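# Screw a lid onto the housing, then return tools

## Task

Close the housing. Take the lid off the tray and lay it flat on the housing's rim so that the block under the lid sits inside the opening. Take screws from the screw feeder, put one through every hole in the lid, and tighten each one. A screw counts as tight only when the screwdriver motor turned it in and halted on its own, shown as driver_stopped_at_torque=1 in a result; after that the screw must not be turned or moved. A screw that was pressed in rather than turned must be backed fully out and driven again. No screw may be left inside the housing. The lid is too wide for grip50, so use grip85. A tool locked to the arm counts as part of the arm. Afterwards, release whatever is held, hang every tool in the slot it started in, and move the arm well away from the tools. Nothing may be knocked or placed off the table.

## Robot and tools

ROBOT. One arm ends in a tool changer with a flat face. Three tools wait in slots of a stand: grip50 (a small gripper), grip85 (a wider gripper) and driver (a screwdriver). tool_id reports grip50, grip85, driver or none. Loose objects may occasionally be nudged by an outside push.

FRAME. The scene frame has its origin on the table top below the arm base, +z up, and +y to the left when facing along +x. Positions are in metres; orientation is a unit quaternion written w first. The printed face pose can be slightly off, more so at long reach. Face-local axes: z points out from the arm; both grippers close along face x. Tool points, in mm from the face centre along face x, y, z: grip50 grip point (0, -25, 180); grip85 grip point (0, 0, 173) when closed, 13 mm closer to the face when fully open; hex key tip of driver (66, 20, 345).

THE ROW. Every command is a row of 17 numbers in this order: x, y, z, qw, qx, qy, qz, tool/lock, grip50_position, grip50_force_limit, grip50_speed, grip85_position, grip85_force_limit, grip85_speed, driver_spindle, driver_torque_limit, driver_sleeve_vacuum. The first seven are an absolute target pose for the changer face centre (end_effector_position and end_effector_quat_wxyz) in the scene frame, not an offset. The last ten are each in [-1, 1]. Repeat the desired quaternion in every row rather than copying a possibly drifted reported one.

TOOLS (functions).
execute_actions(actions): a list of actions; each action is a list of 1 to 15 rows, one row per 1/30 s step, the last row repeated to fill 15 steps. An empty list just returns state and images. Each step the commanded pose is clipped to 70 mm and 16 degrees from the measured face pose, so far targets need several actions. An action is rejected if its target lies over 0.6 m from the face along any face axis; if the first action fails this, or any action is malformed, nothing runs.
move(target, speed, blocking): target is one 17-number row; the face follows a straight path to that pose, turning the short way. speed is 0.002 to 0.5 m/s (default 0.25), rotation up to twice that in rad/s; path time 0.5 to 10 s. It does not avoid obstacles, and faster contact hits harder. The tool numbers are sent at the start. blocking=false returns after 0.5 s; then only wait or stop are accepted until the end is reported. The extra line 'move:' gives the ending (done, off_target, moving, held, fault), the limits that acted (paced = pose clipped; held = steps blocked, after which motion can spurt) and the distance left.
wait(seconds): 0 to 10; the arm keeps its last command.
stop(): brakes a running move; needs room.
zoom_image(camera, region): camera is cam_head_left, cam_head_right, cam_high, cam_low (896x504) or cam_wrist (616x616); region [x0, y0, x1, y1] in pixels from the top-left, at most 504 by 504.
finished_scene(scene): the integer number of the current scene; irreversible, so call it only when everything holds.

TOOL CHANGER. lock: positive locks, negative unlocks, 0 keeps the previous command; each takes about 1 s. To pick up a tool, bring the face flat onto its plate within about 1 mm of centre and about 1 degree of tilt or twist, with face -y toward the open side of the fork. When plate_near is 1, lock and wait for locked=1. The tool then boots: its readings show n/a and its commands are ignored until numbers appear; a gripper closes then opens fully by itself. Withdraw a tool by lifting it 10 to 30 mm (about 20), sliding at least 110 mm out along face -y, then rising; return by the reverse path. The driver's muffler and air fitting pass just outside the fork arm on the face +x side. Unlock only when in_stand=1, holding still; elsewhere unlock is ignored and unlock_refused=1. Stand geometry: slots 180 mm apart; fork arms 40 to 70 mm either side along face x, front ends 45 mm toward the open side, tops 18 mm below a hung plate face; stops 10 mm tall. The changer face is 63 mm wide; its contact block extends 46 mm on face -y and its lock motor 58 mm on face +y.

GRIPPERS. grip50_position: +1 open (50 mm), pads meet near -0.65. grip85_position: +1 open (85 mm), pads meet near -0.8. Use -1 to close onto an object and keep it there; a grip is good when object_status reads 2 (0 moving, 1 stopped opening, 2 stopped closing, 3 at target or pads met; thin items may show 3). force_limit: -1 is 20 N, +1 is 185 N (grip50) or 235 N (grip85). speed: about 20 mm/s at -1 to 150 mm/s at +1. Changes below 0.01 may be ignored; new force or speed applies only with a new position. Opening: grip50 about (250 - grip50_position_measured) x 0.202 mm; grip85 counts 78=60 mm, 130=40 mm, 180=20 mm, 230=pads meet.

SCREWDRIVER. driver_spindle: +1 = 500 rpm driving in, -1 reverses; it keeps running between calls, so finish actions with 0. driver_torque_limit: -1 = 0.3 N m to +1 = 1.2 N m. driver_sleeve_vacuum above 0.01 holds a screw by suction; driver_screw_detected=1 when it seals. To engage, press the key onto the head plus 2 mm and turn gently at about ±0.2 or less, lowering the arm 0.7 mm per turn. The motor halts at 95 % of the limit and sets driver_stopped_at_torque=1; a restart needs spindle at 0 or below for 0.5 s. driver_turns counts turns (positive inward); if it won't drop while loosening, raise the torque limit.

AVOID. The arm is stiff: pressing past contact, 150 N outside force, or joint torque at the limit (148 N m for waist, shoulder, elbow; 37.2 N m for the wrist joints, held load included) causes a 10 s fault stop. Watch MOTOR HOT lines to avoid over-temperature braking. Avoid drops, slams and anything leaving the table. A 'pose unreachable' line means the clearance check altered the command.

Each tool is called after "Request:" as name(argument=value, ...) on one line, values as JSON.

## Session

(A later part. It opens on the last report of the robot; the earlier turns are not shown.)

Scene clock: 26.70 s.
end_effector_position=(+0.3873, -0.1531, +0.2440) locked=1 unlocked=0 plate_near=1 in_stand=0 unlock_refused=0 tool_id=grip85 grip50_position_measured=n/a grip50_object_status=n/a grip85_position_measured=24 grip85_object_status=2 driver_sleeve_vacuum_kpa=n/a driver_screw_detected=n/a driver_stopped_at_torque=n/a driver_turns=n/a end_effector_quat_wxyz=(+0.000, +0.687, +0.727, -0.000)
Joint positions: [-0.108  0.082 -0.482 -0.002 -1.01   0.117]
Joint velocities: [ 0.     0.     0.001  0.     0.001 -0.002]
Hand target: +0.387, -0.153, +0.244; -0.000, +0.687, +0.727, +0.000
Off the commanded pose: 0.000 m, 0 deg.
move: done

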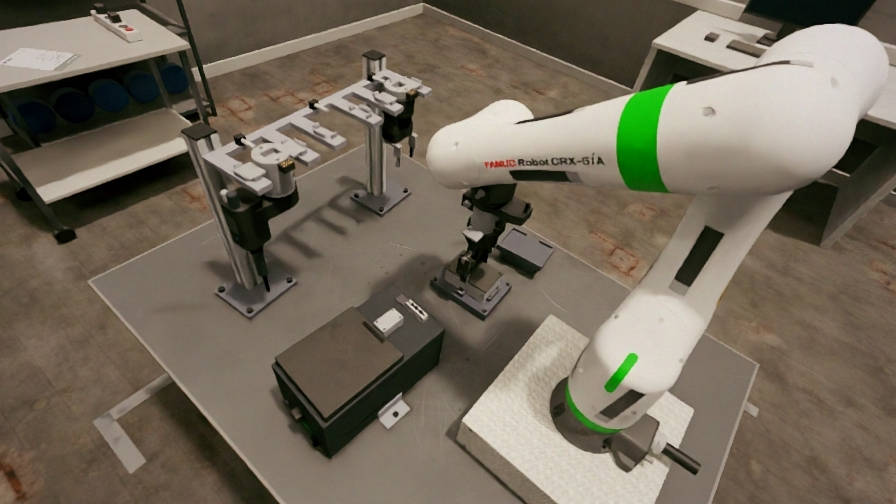

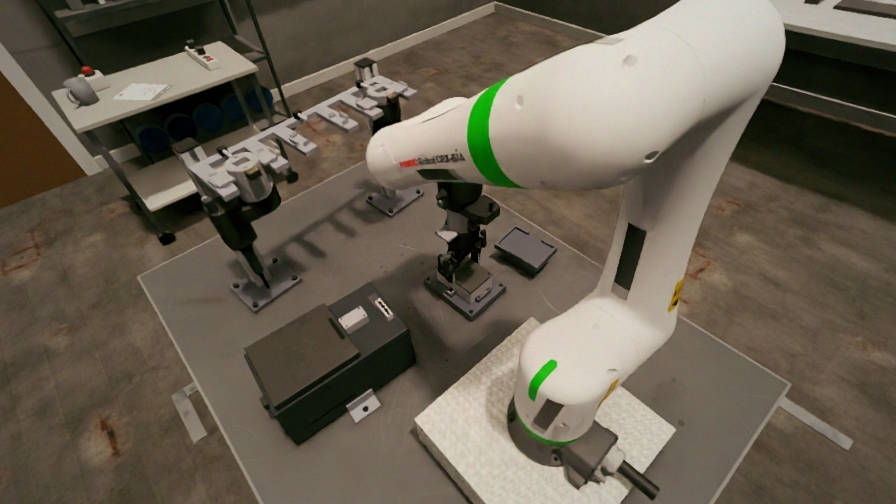

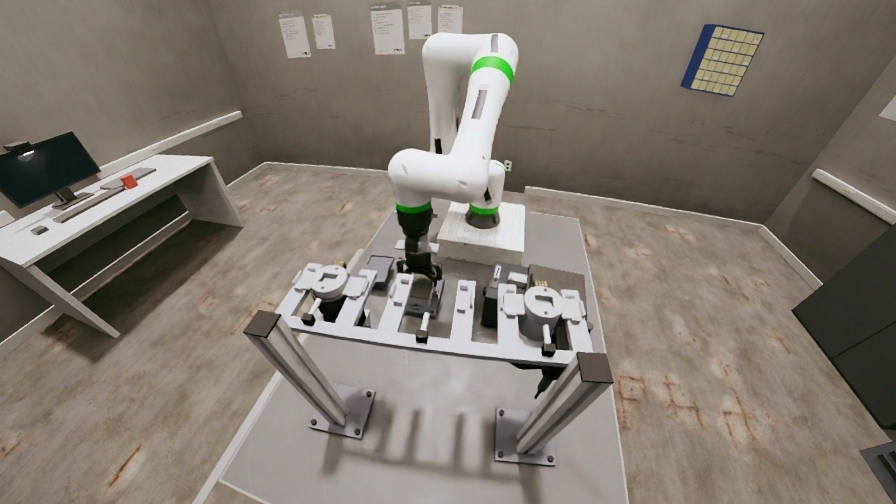

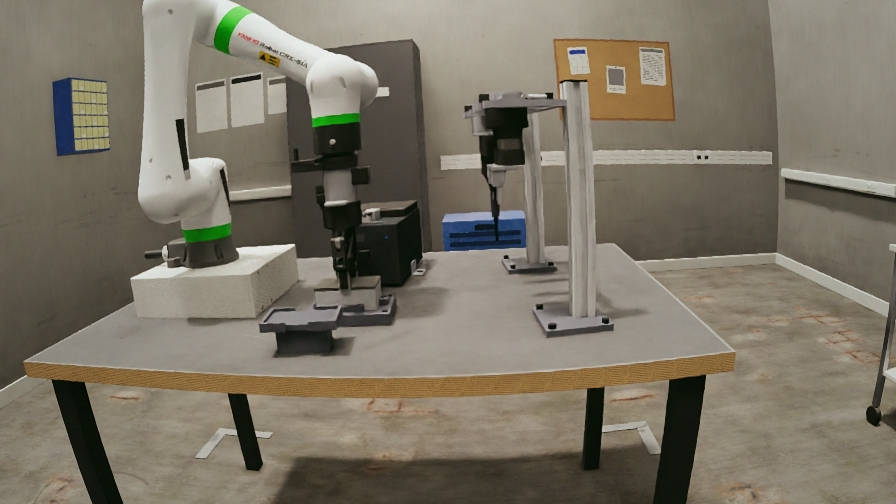

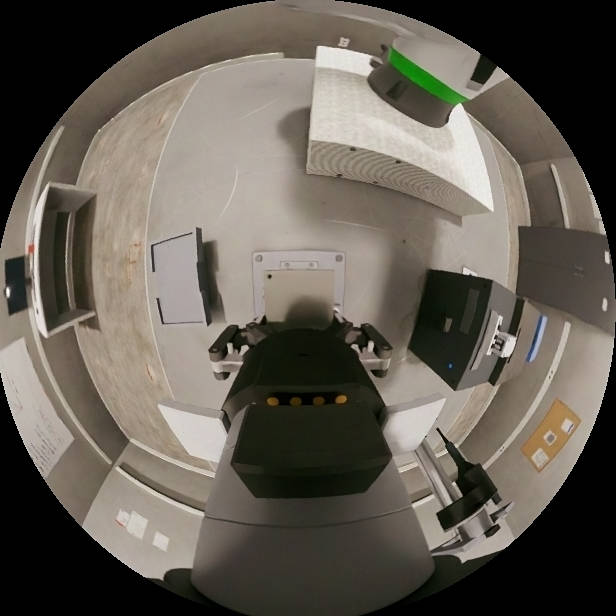

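Request:
move(target=[0.3873,-0.1531,0.244,0,0.6871,0.7266,0,0,0,0,0,1,-0.7,-1,0,0,0])

Request:
move(target=[0.3873,-0.1531,0.30,0,0.6871,0.7266,0,0,0,0,0,1,-0.7,-1,0,0,0], speed=0.08)

Request:
zoom_image(camera="cam_low", region=[305,260,390,320])

Request:
zoom_image(camera="cam_head_right", region=[425,240,505,320])

Scene clock: 27.73 s.
end_effector_position=(+0.3873, -0.1531, +0.2439) locked=1 unlocked=0 plate_near=1 in_stand=0 unlock_refused=0 tool_id=grip85 grip50_position_measured=n/a grip50_object_status=n/a grip85_position_measured=3 grip85_object_status=3 driver_sleeve_vacuum_kpa=n/a driver_screw_detected=n/a driver_stopped_at_torque=n/a driver_turns=n/a end_effector_quat_wxyz=(-0.000, +0.687, +0.727, -0.000)
Joint positions: [-0.108  0.082 -0.482 -0.002 -1.01   0.117]
Joint velocities: [ 0.     0.001 -0.    -0.     0.    -0.001]
Hand target: +0.387, -0.153, +0.244; +0.000, +0.687, +0.727, -0.000
Off the commanded pose: 0.000 m, 0 deg.
move: done

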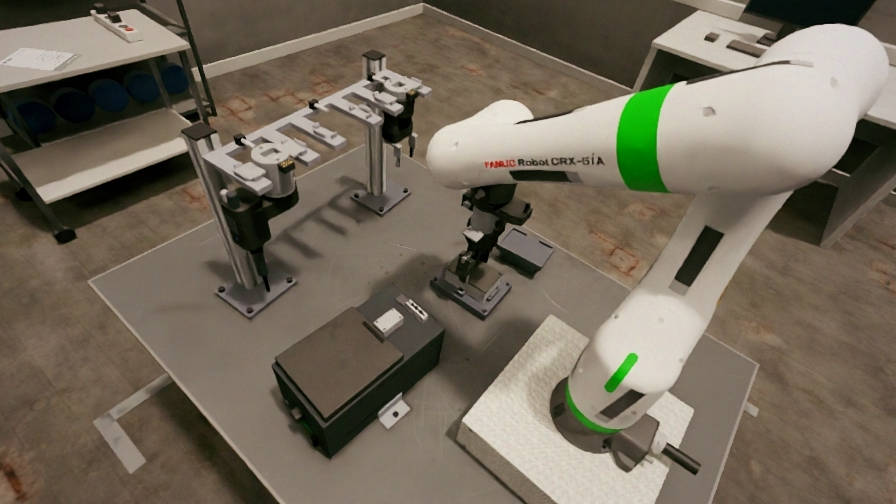

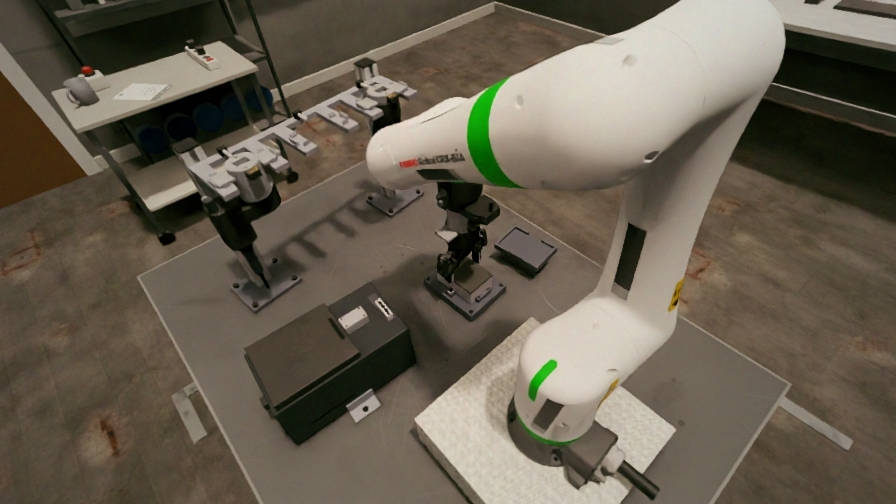

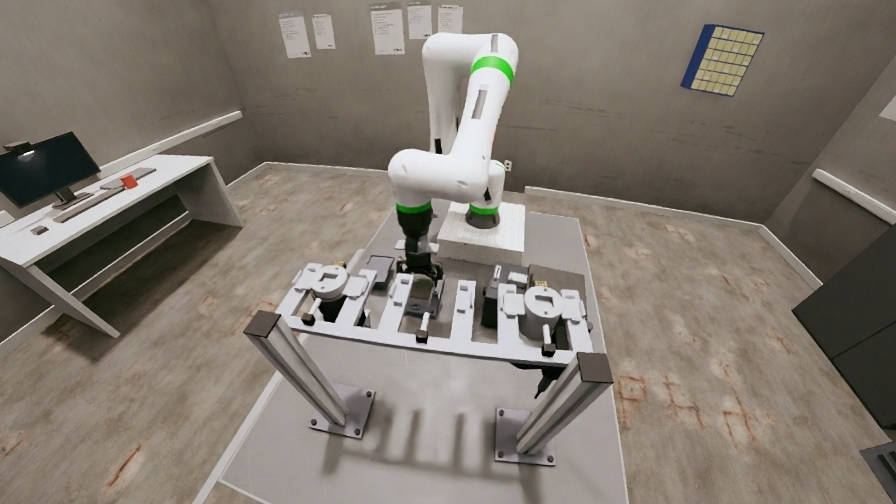

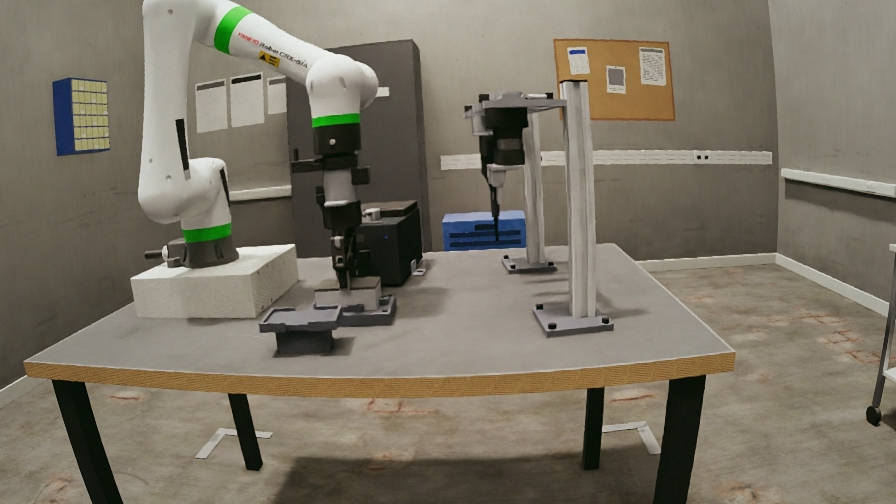

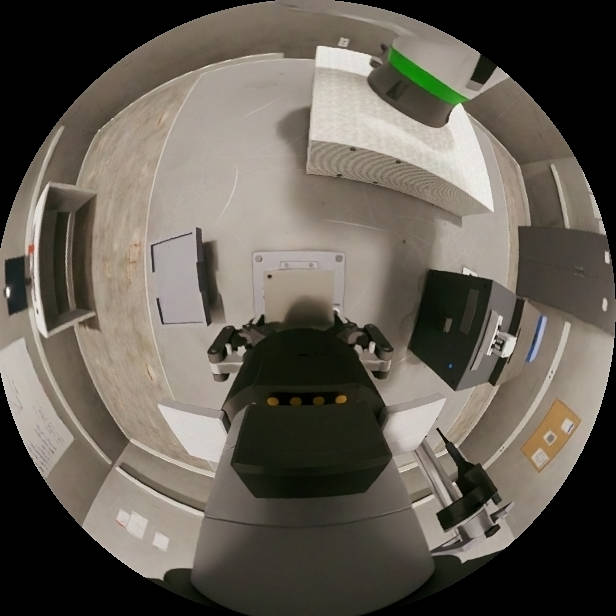

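Scene clock: 28.73 s.
end_effector_position=(+0.3874, -0.1531, +0.3000) locked=1 unlocked=0 plate_near=1 in_stand=0 unlock_refused=0 tool_id=grip85 grip50_position_measured=n/a grip50_object_status=n/a grip85_position_measured=3 grip85_object_status=3 driver_sleeve_vacuum_kpa=n/a driver_screw_detected=n/a driver_stopped_at_torque=n/a driver_turns=n/a end_effector_quat_wxyz=(+0.000, +0.687, +0.727, -0.000)
Joint positions: [-0.108  0.011 -0.409 -0.001 -1.154  0.117]
Joint velocities: [-0.    -0.001  0.001 -0.001 -0.002 -0.001]
Hand target: +0.387, -0.153, +0.300; +0.000, +0.687, +0.726, -0.000
Off the commanded pose: 0.000 m, 0 deg.
move: done

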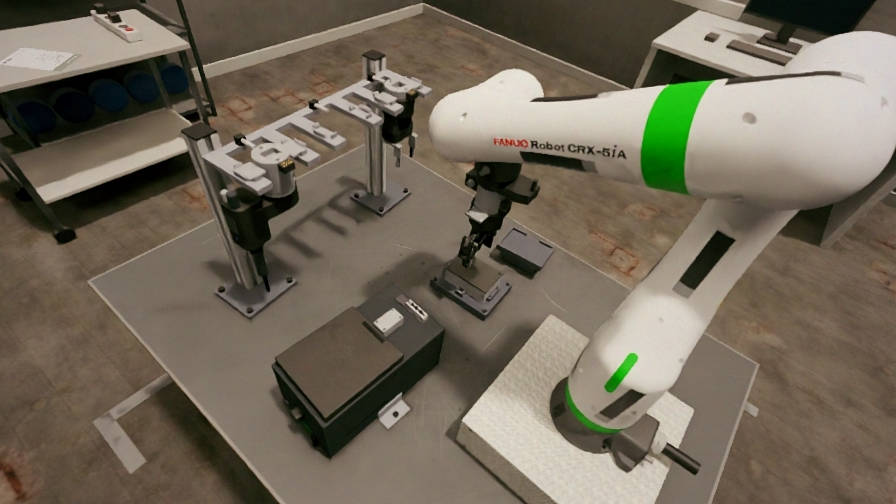

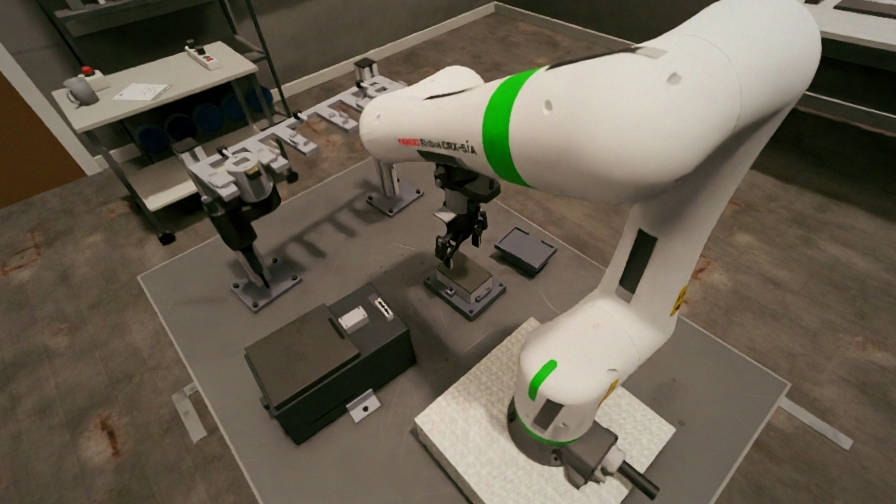

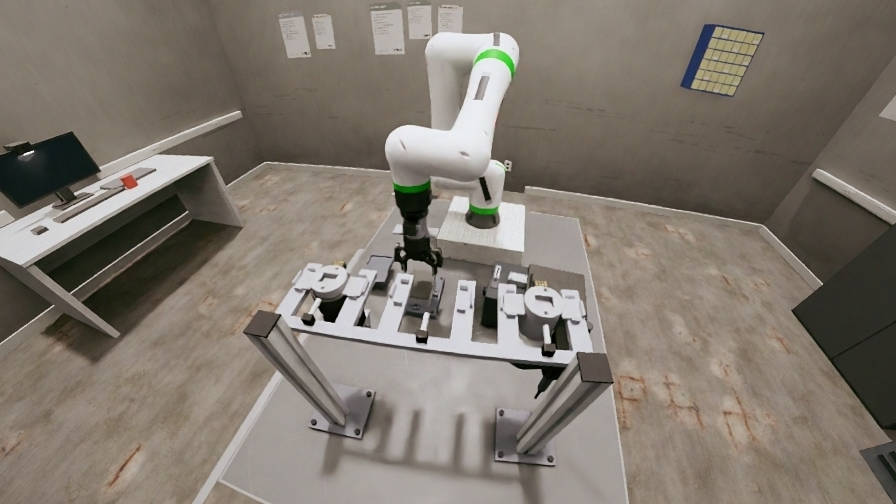

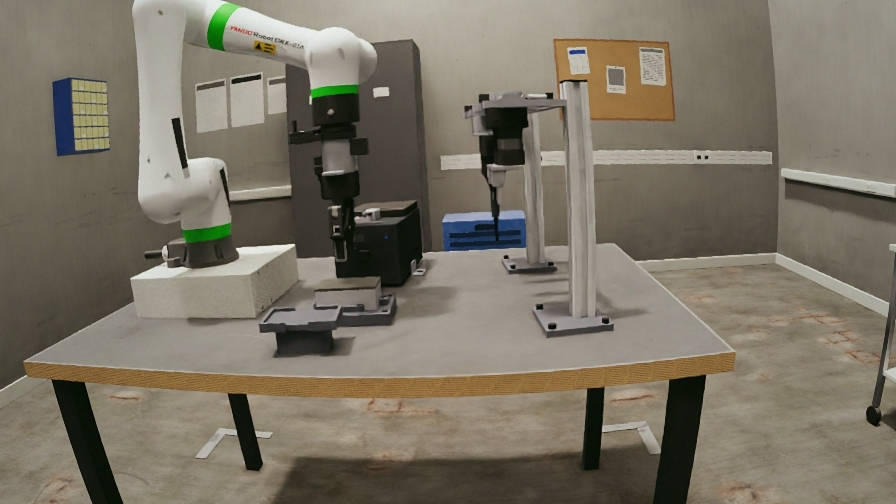

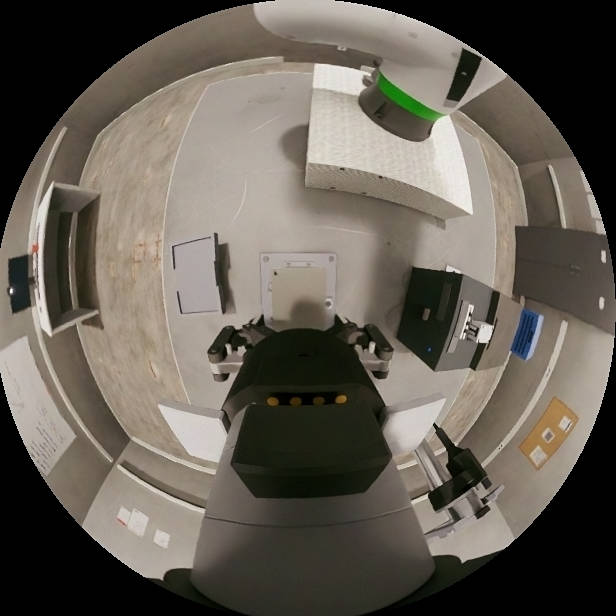

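Region (305, 260, 390, 320) of cam_low's 896x504 image, scaled by 5.929, with more detail than that image has; it fills the top 356 rows of this view, and the rest is white.

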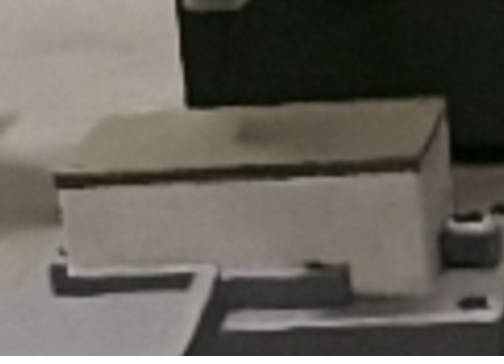

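Region (425, 240, 505, 320) of cam_head_right's 896x504 image, scaled by 6.300, with more detail than that image has.

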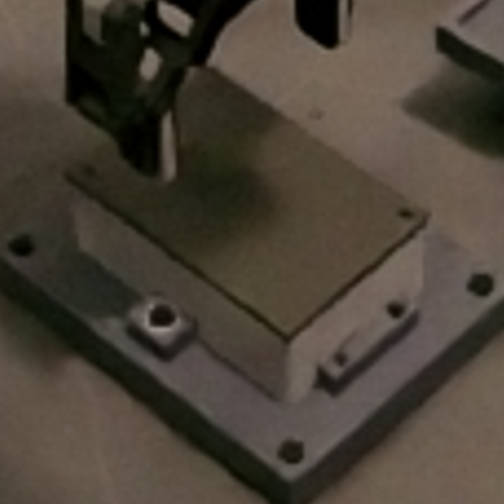

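Seated.

Request:
move(target=[0.5566,-0.0348,0.43,0,0.6704,0.742,0,0,0,0,0,1,-0.7,-1,0,0,0])

Request:
move(target=[0.6859,-0.0217,0.43,0,0.6704,0.742,0,0,0,0,0,1,-0.7,-1,0,0,0], speed=0.1)

Request:
move(target=[0.6859,-0.0217,0.4105,0,0.6704,0.742,0,0,0,0,0,1,-0.7,-1,0,0,0], speed=0.015)

Request:
execute_actions(actions=[[[0.6859,-0.0217,0.4105,0,0.6704,0.742,0,-1,0,0,0,1,-0.7,-1,0,0,0]],[[0.6859,-0.0217,0.4105,0,0.6704,0.742,0,-1,0,0,0,1,-0.7,-1,0,0,0]],[[0.6859,-0.0217,0.4105,0,0.6704,0.742,0,-1,0,0,0,1,-0.7,-1,0,0,0]]])

Scene clock: 30.73 s.
end_effector_position=(+0.5566, -0.0341, +0.4297) locked=1 unlocked=0 plate_near=1 in_stand=0 unlock_refused=0 tool_id=grip85 grip50_position_measured=n/a grip50_object_status=n/a grip85_position_measured=3 grip85_object_status=3 driver_sleeve_vacuum_kpa=n/a driver_screw_detected=n/a driver_stopped_at_torque=n/a driver_turns=n/a end_effector_quat_wxyz=(+0.000, +0.671, +0.742, +0.000)
Joint positions: [ 0.125  0.284  0.215 -0.001 -1.504 -0.072]
Joint velocities: [-0.001  0.002  0.001 -0.    -0.     0.002]
Hand target: +0.557, -0.034, +0.430; +0.000, +0.671, +0.742, +0.000
Off the commanded pose: 0.001 m, 0 deg.
move: done

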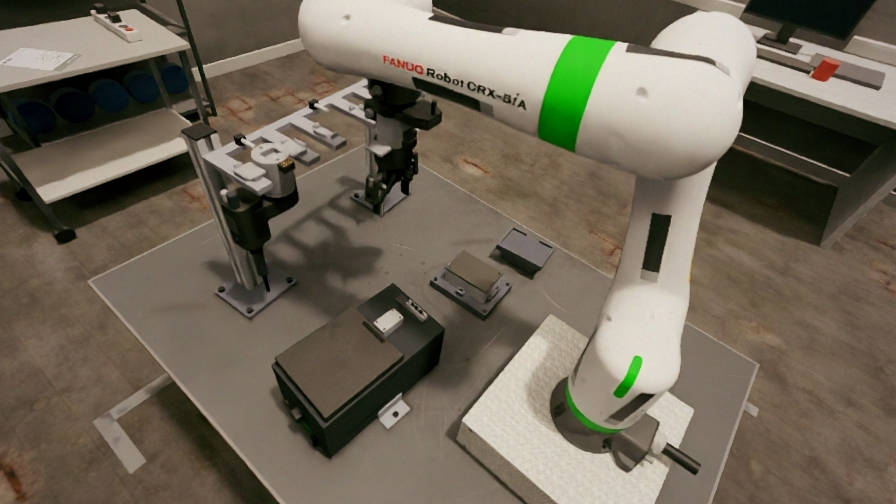

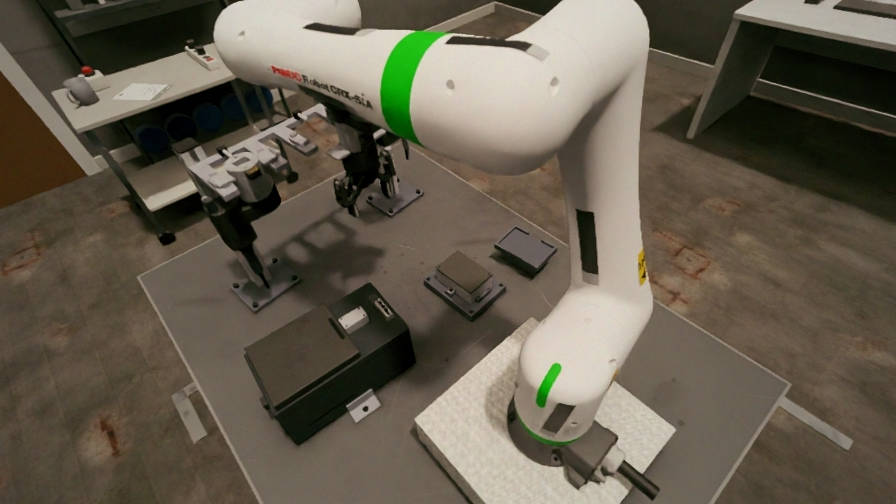

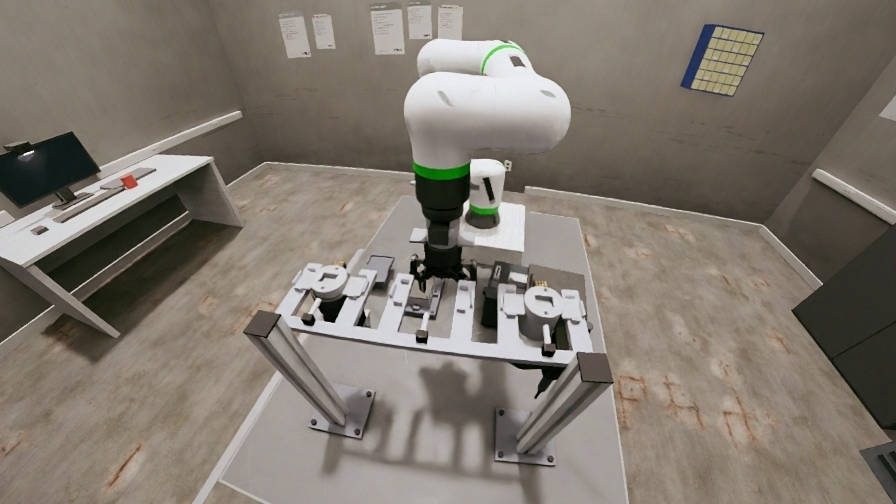

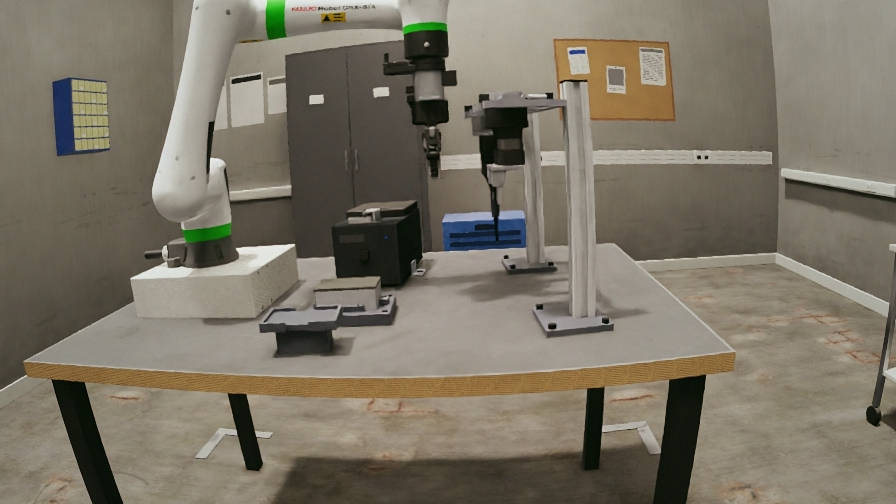

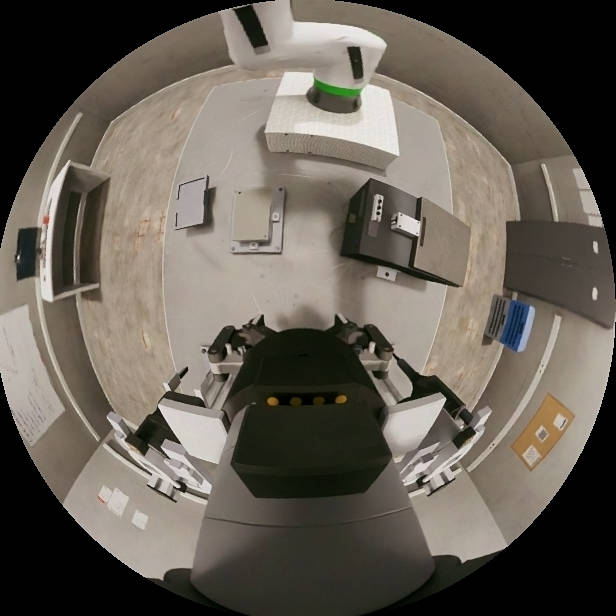

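Scene clock: 32.40 s.
end_effector_position=(+0.6858, -0.0213, +0.4297) locked=1 unlocked=0 plate_near=1 in_stand=0 unlock_refused=0 tool_id=grip85 grip50_position_measured=n/a grip50_object_status=n/a grip85_position_measured=3 grip85_object_status=3 driver_sleeve_vacuum_kpa=n/a driver_screw_detected=n/a driver_stopped_at_torque=n/a driver_turns=n/a end_effector_quat_wxyz=(-0.000, +0.671, +0.742, +0.000)
Joint positions: [ 0.111  0.646  0.731 -0.002 -1.659 -0.057]
Joint velocities: [-0.001  0.002  0.002 -0.001 -0.001  0.   ]
Hand target: +0.686, -0.021, +0.430; -0.000, +0.671, +0.742, -0.000
Off the commanded pose: 0.000 m, 0 deg.
move: done

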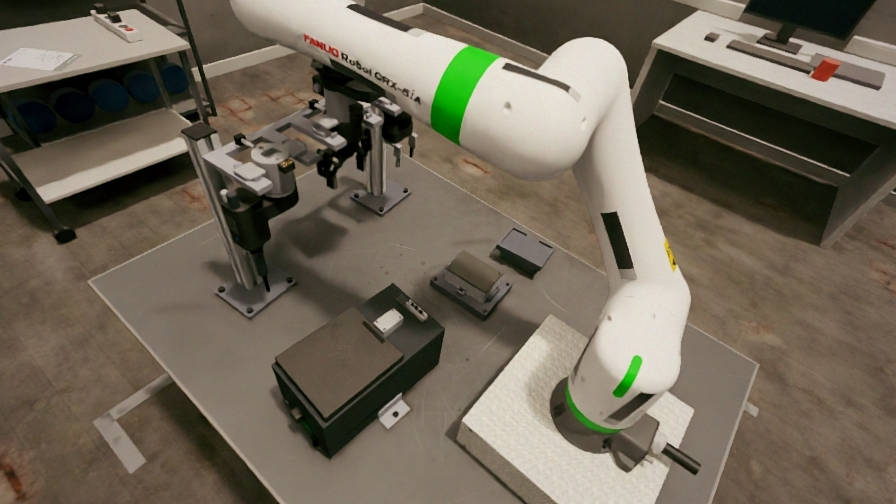

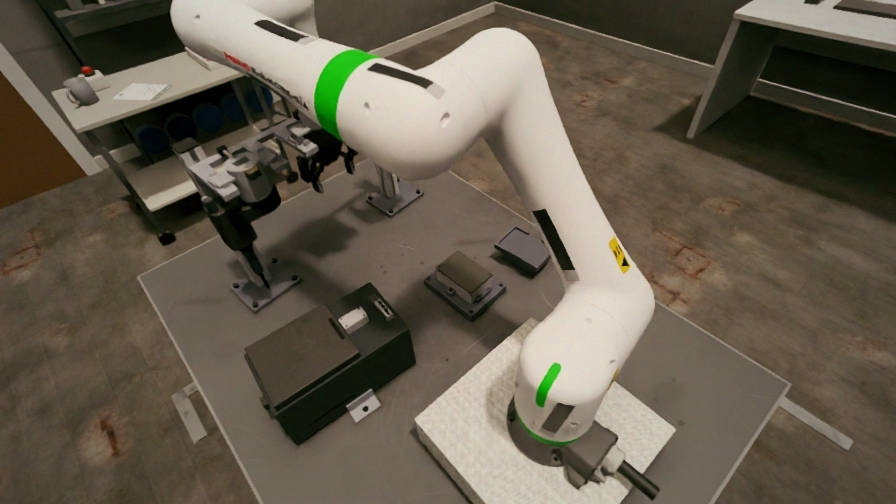

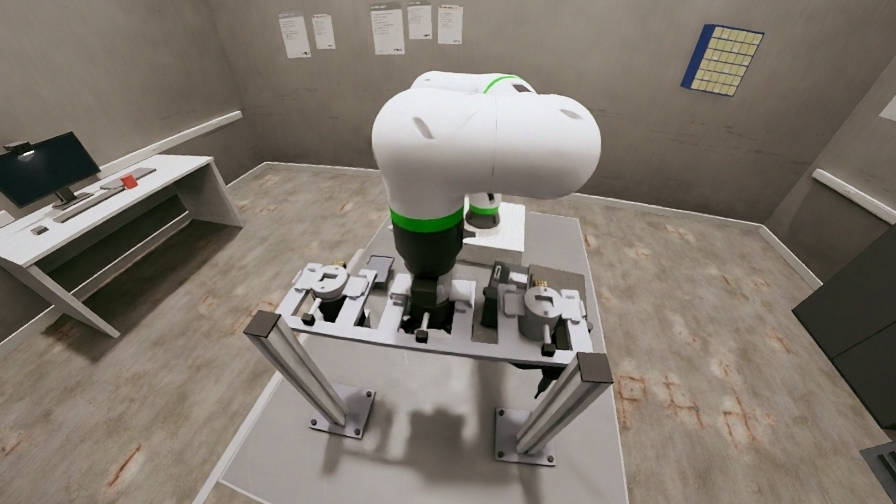

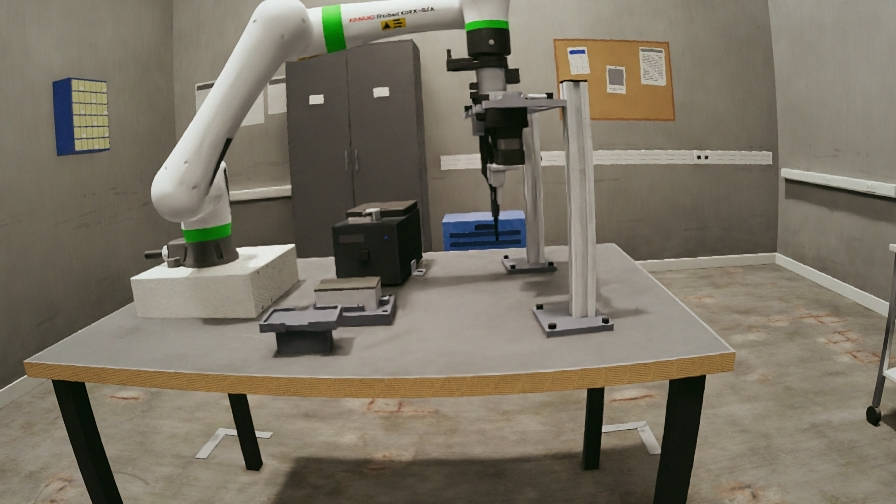

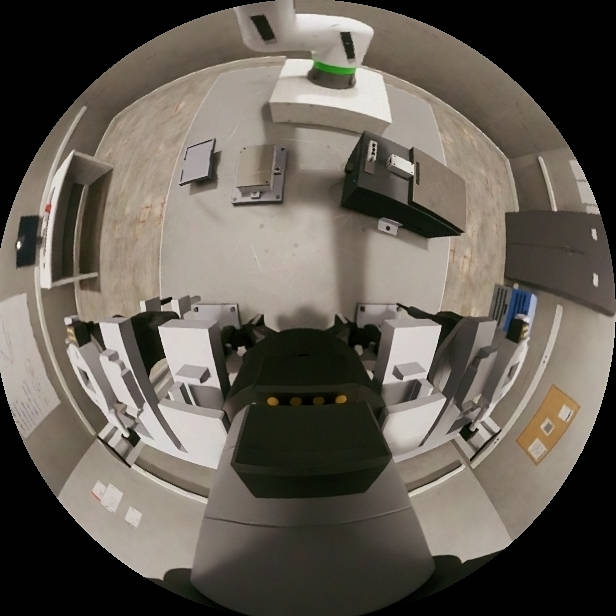

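Scene clock: 33.90 s.
end_effector_position=(+0.6859, -0.0217, +0.4105) locked=1 unlocked=0 plate_near=1 in_stand=1 unlock_refused=0 tool_id=grip85 grip50_position_measured=n/a grip50_object_status=n/a grip85_position_measured=3 grip85_object_status=3 driver_sleeve_vacuum_kpa=n/a driver_screw_detected=n/a driver_stopped_at_torque=n/a driver_turns=n/a end_effector_quat_wxyz=(+0.000, +0.670, +0.742, -0.000)
Joint positions: [ 0.11   0.642  0.681 -0.002 -1.612 -0.056]
Joint velocities: [-0.001  0.    -0.001  0.001 -0.001 -0.   ]
Hand target: +0.686, -0.022, +0.410; +0.000, +0.670, +0.742, -0.000
Off the commanded pose: 0.000 m, 0 deg.
move: done

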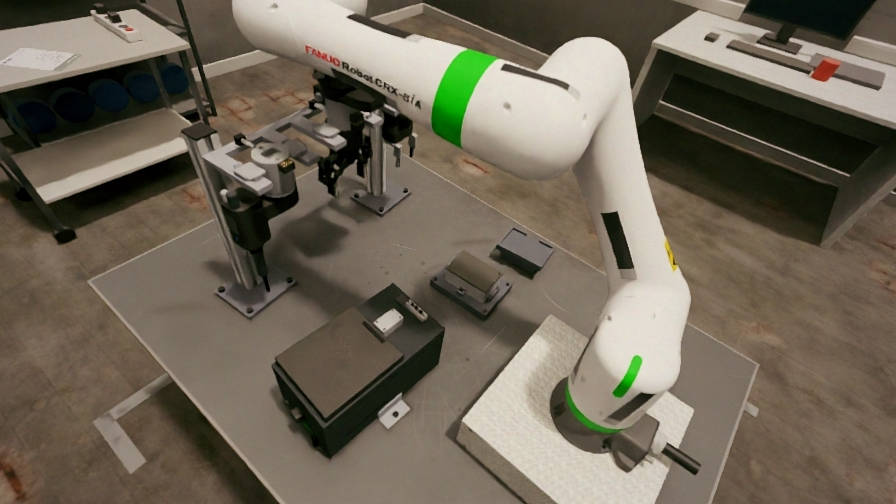

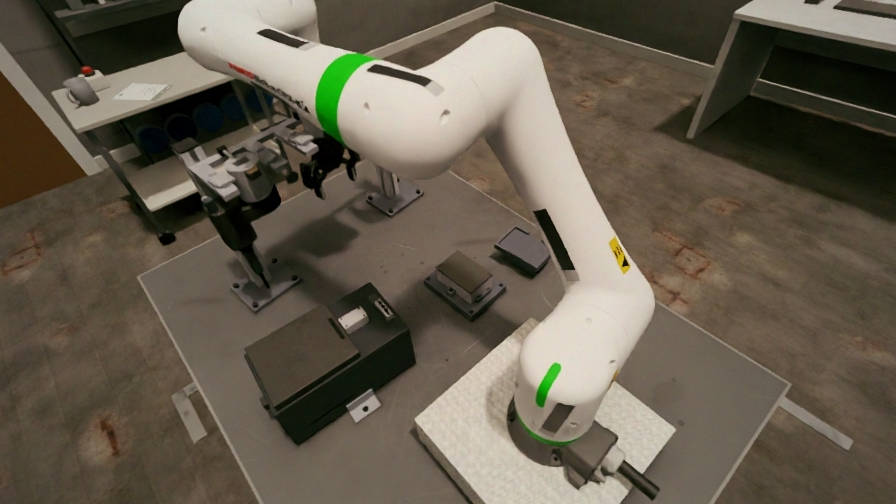

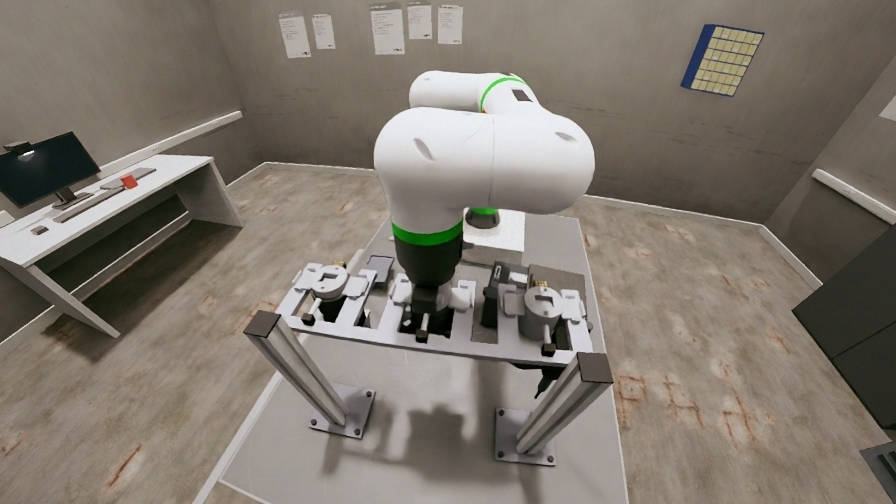

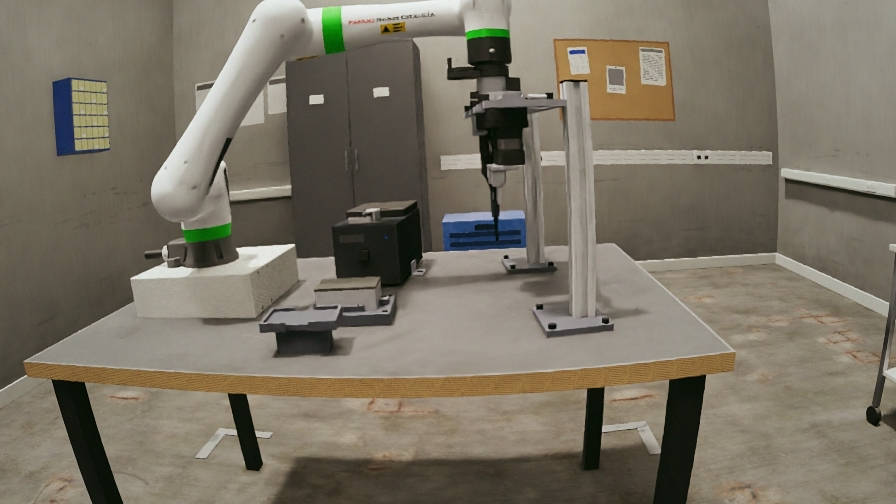

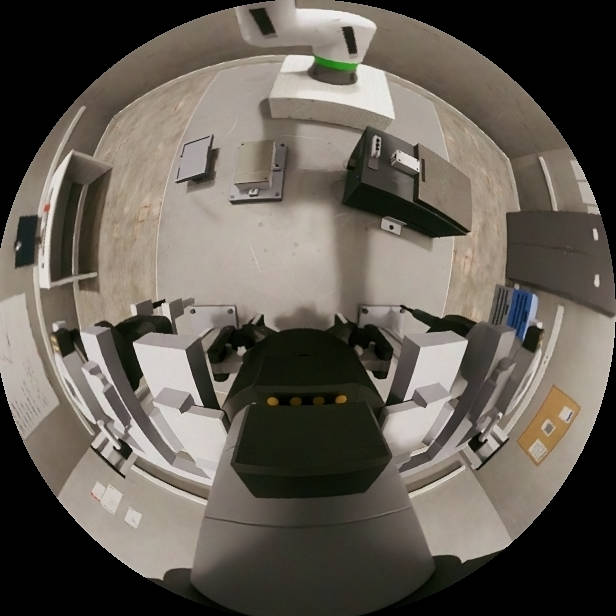

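Scene clock: 35.40 s.
end_effector_position=(+0.6859, -0.0217, +0.4105) locked=0 unlocked=1 plate_near=1 in_stand=1 unlock_refused=0 tool_id=none grip50_position_measured=n/a grip50_object_status=n/a grip85_position_measured=n/a grip85_object_status=n/a driver_sleeve_vacuum_kpa=n/a driver_screw_detected=n/a driver_stopped_at_torque=n/a driver_turns=n/a end_effector_quat_wxyz=(+0.000, +0.670, +0.742, +0.000)
Joint positions: [ 0.11   0.642  0.681 -0.002 -1.612 -0.056]
Joint velocities: [ 0.     0.001  0.     0.001  0.    -0.   ]
Hand target: +0.686, -0.022, +0.410; +0.000, +0.670, +0.742, -0.000
Off the commanded pose: 0.000 m, 0 deg.

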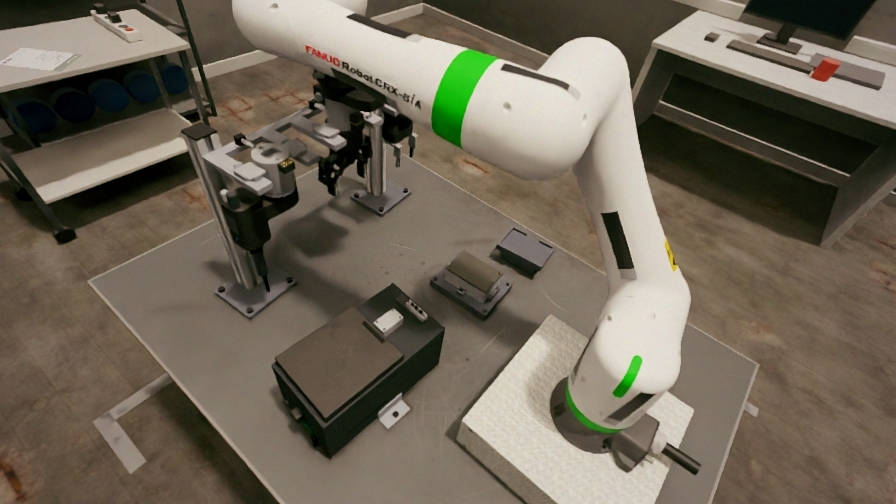

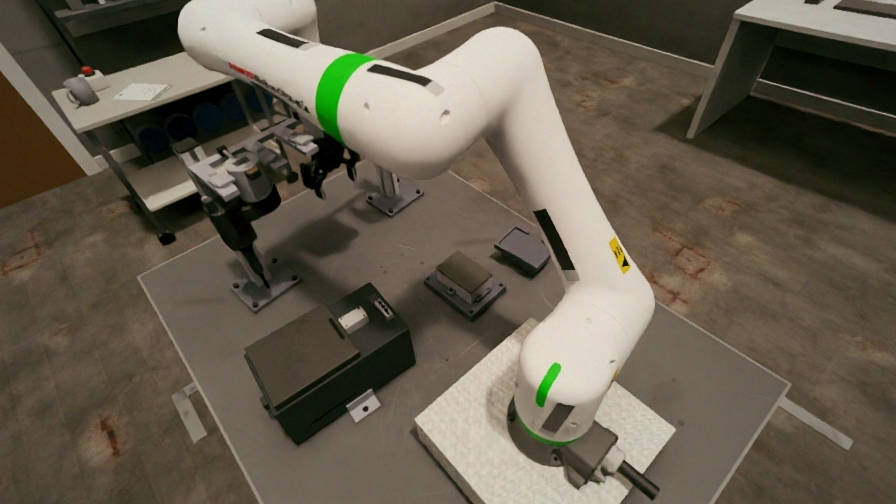

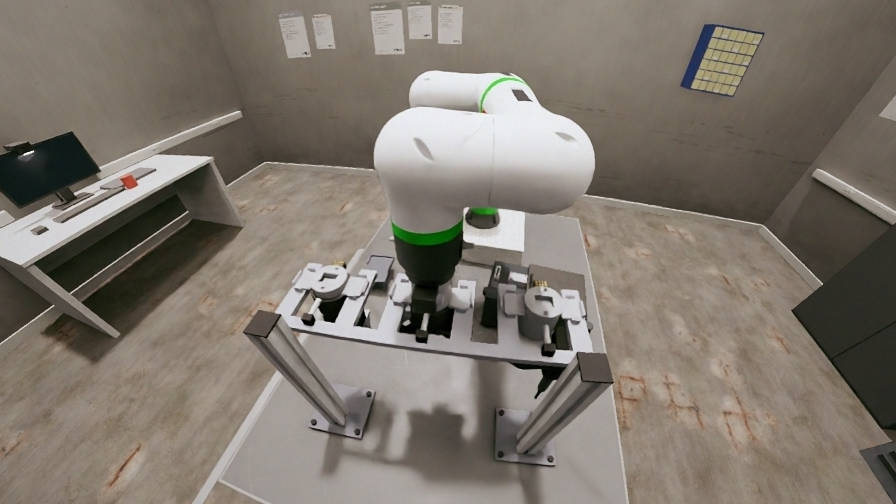

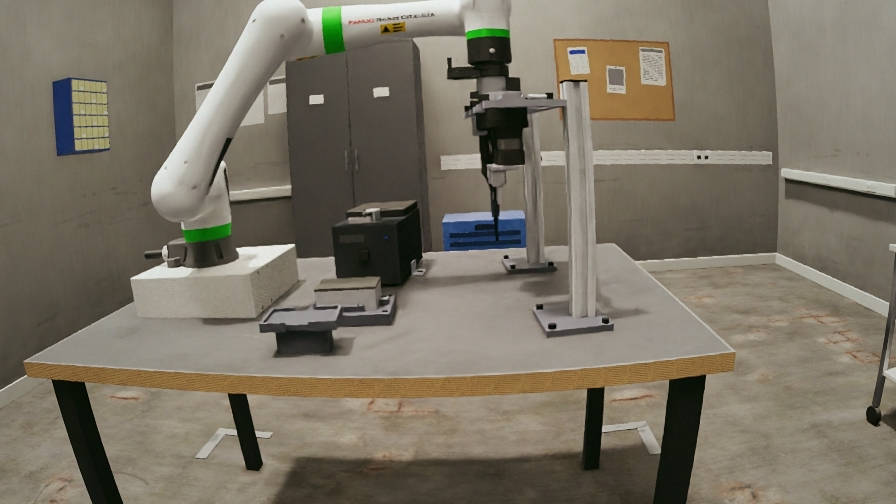

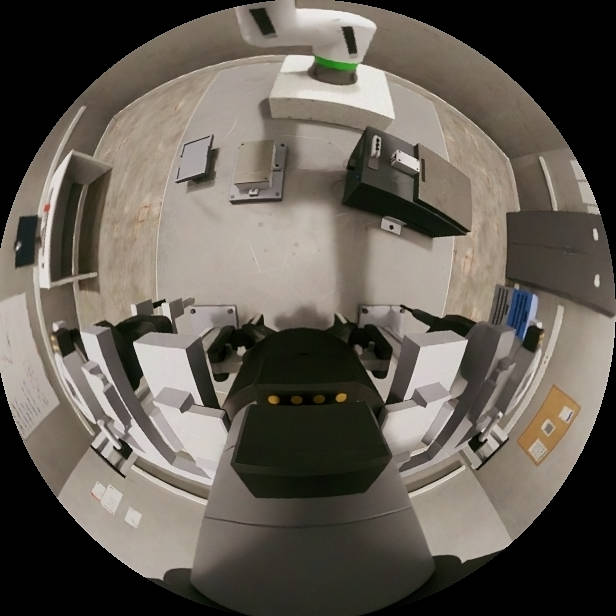

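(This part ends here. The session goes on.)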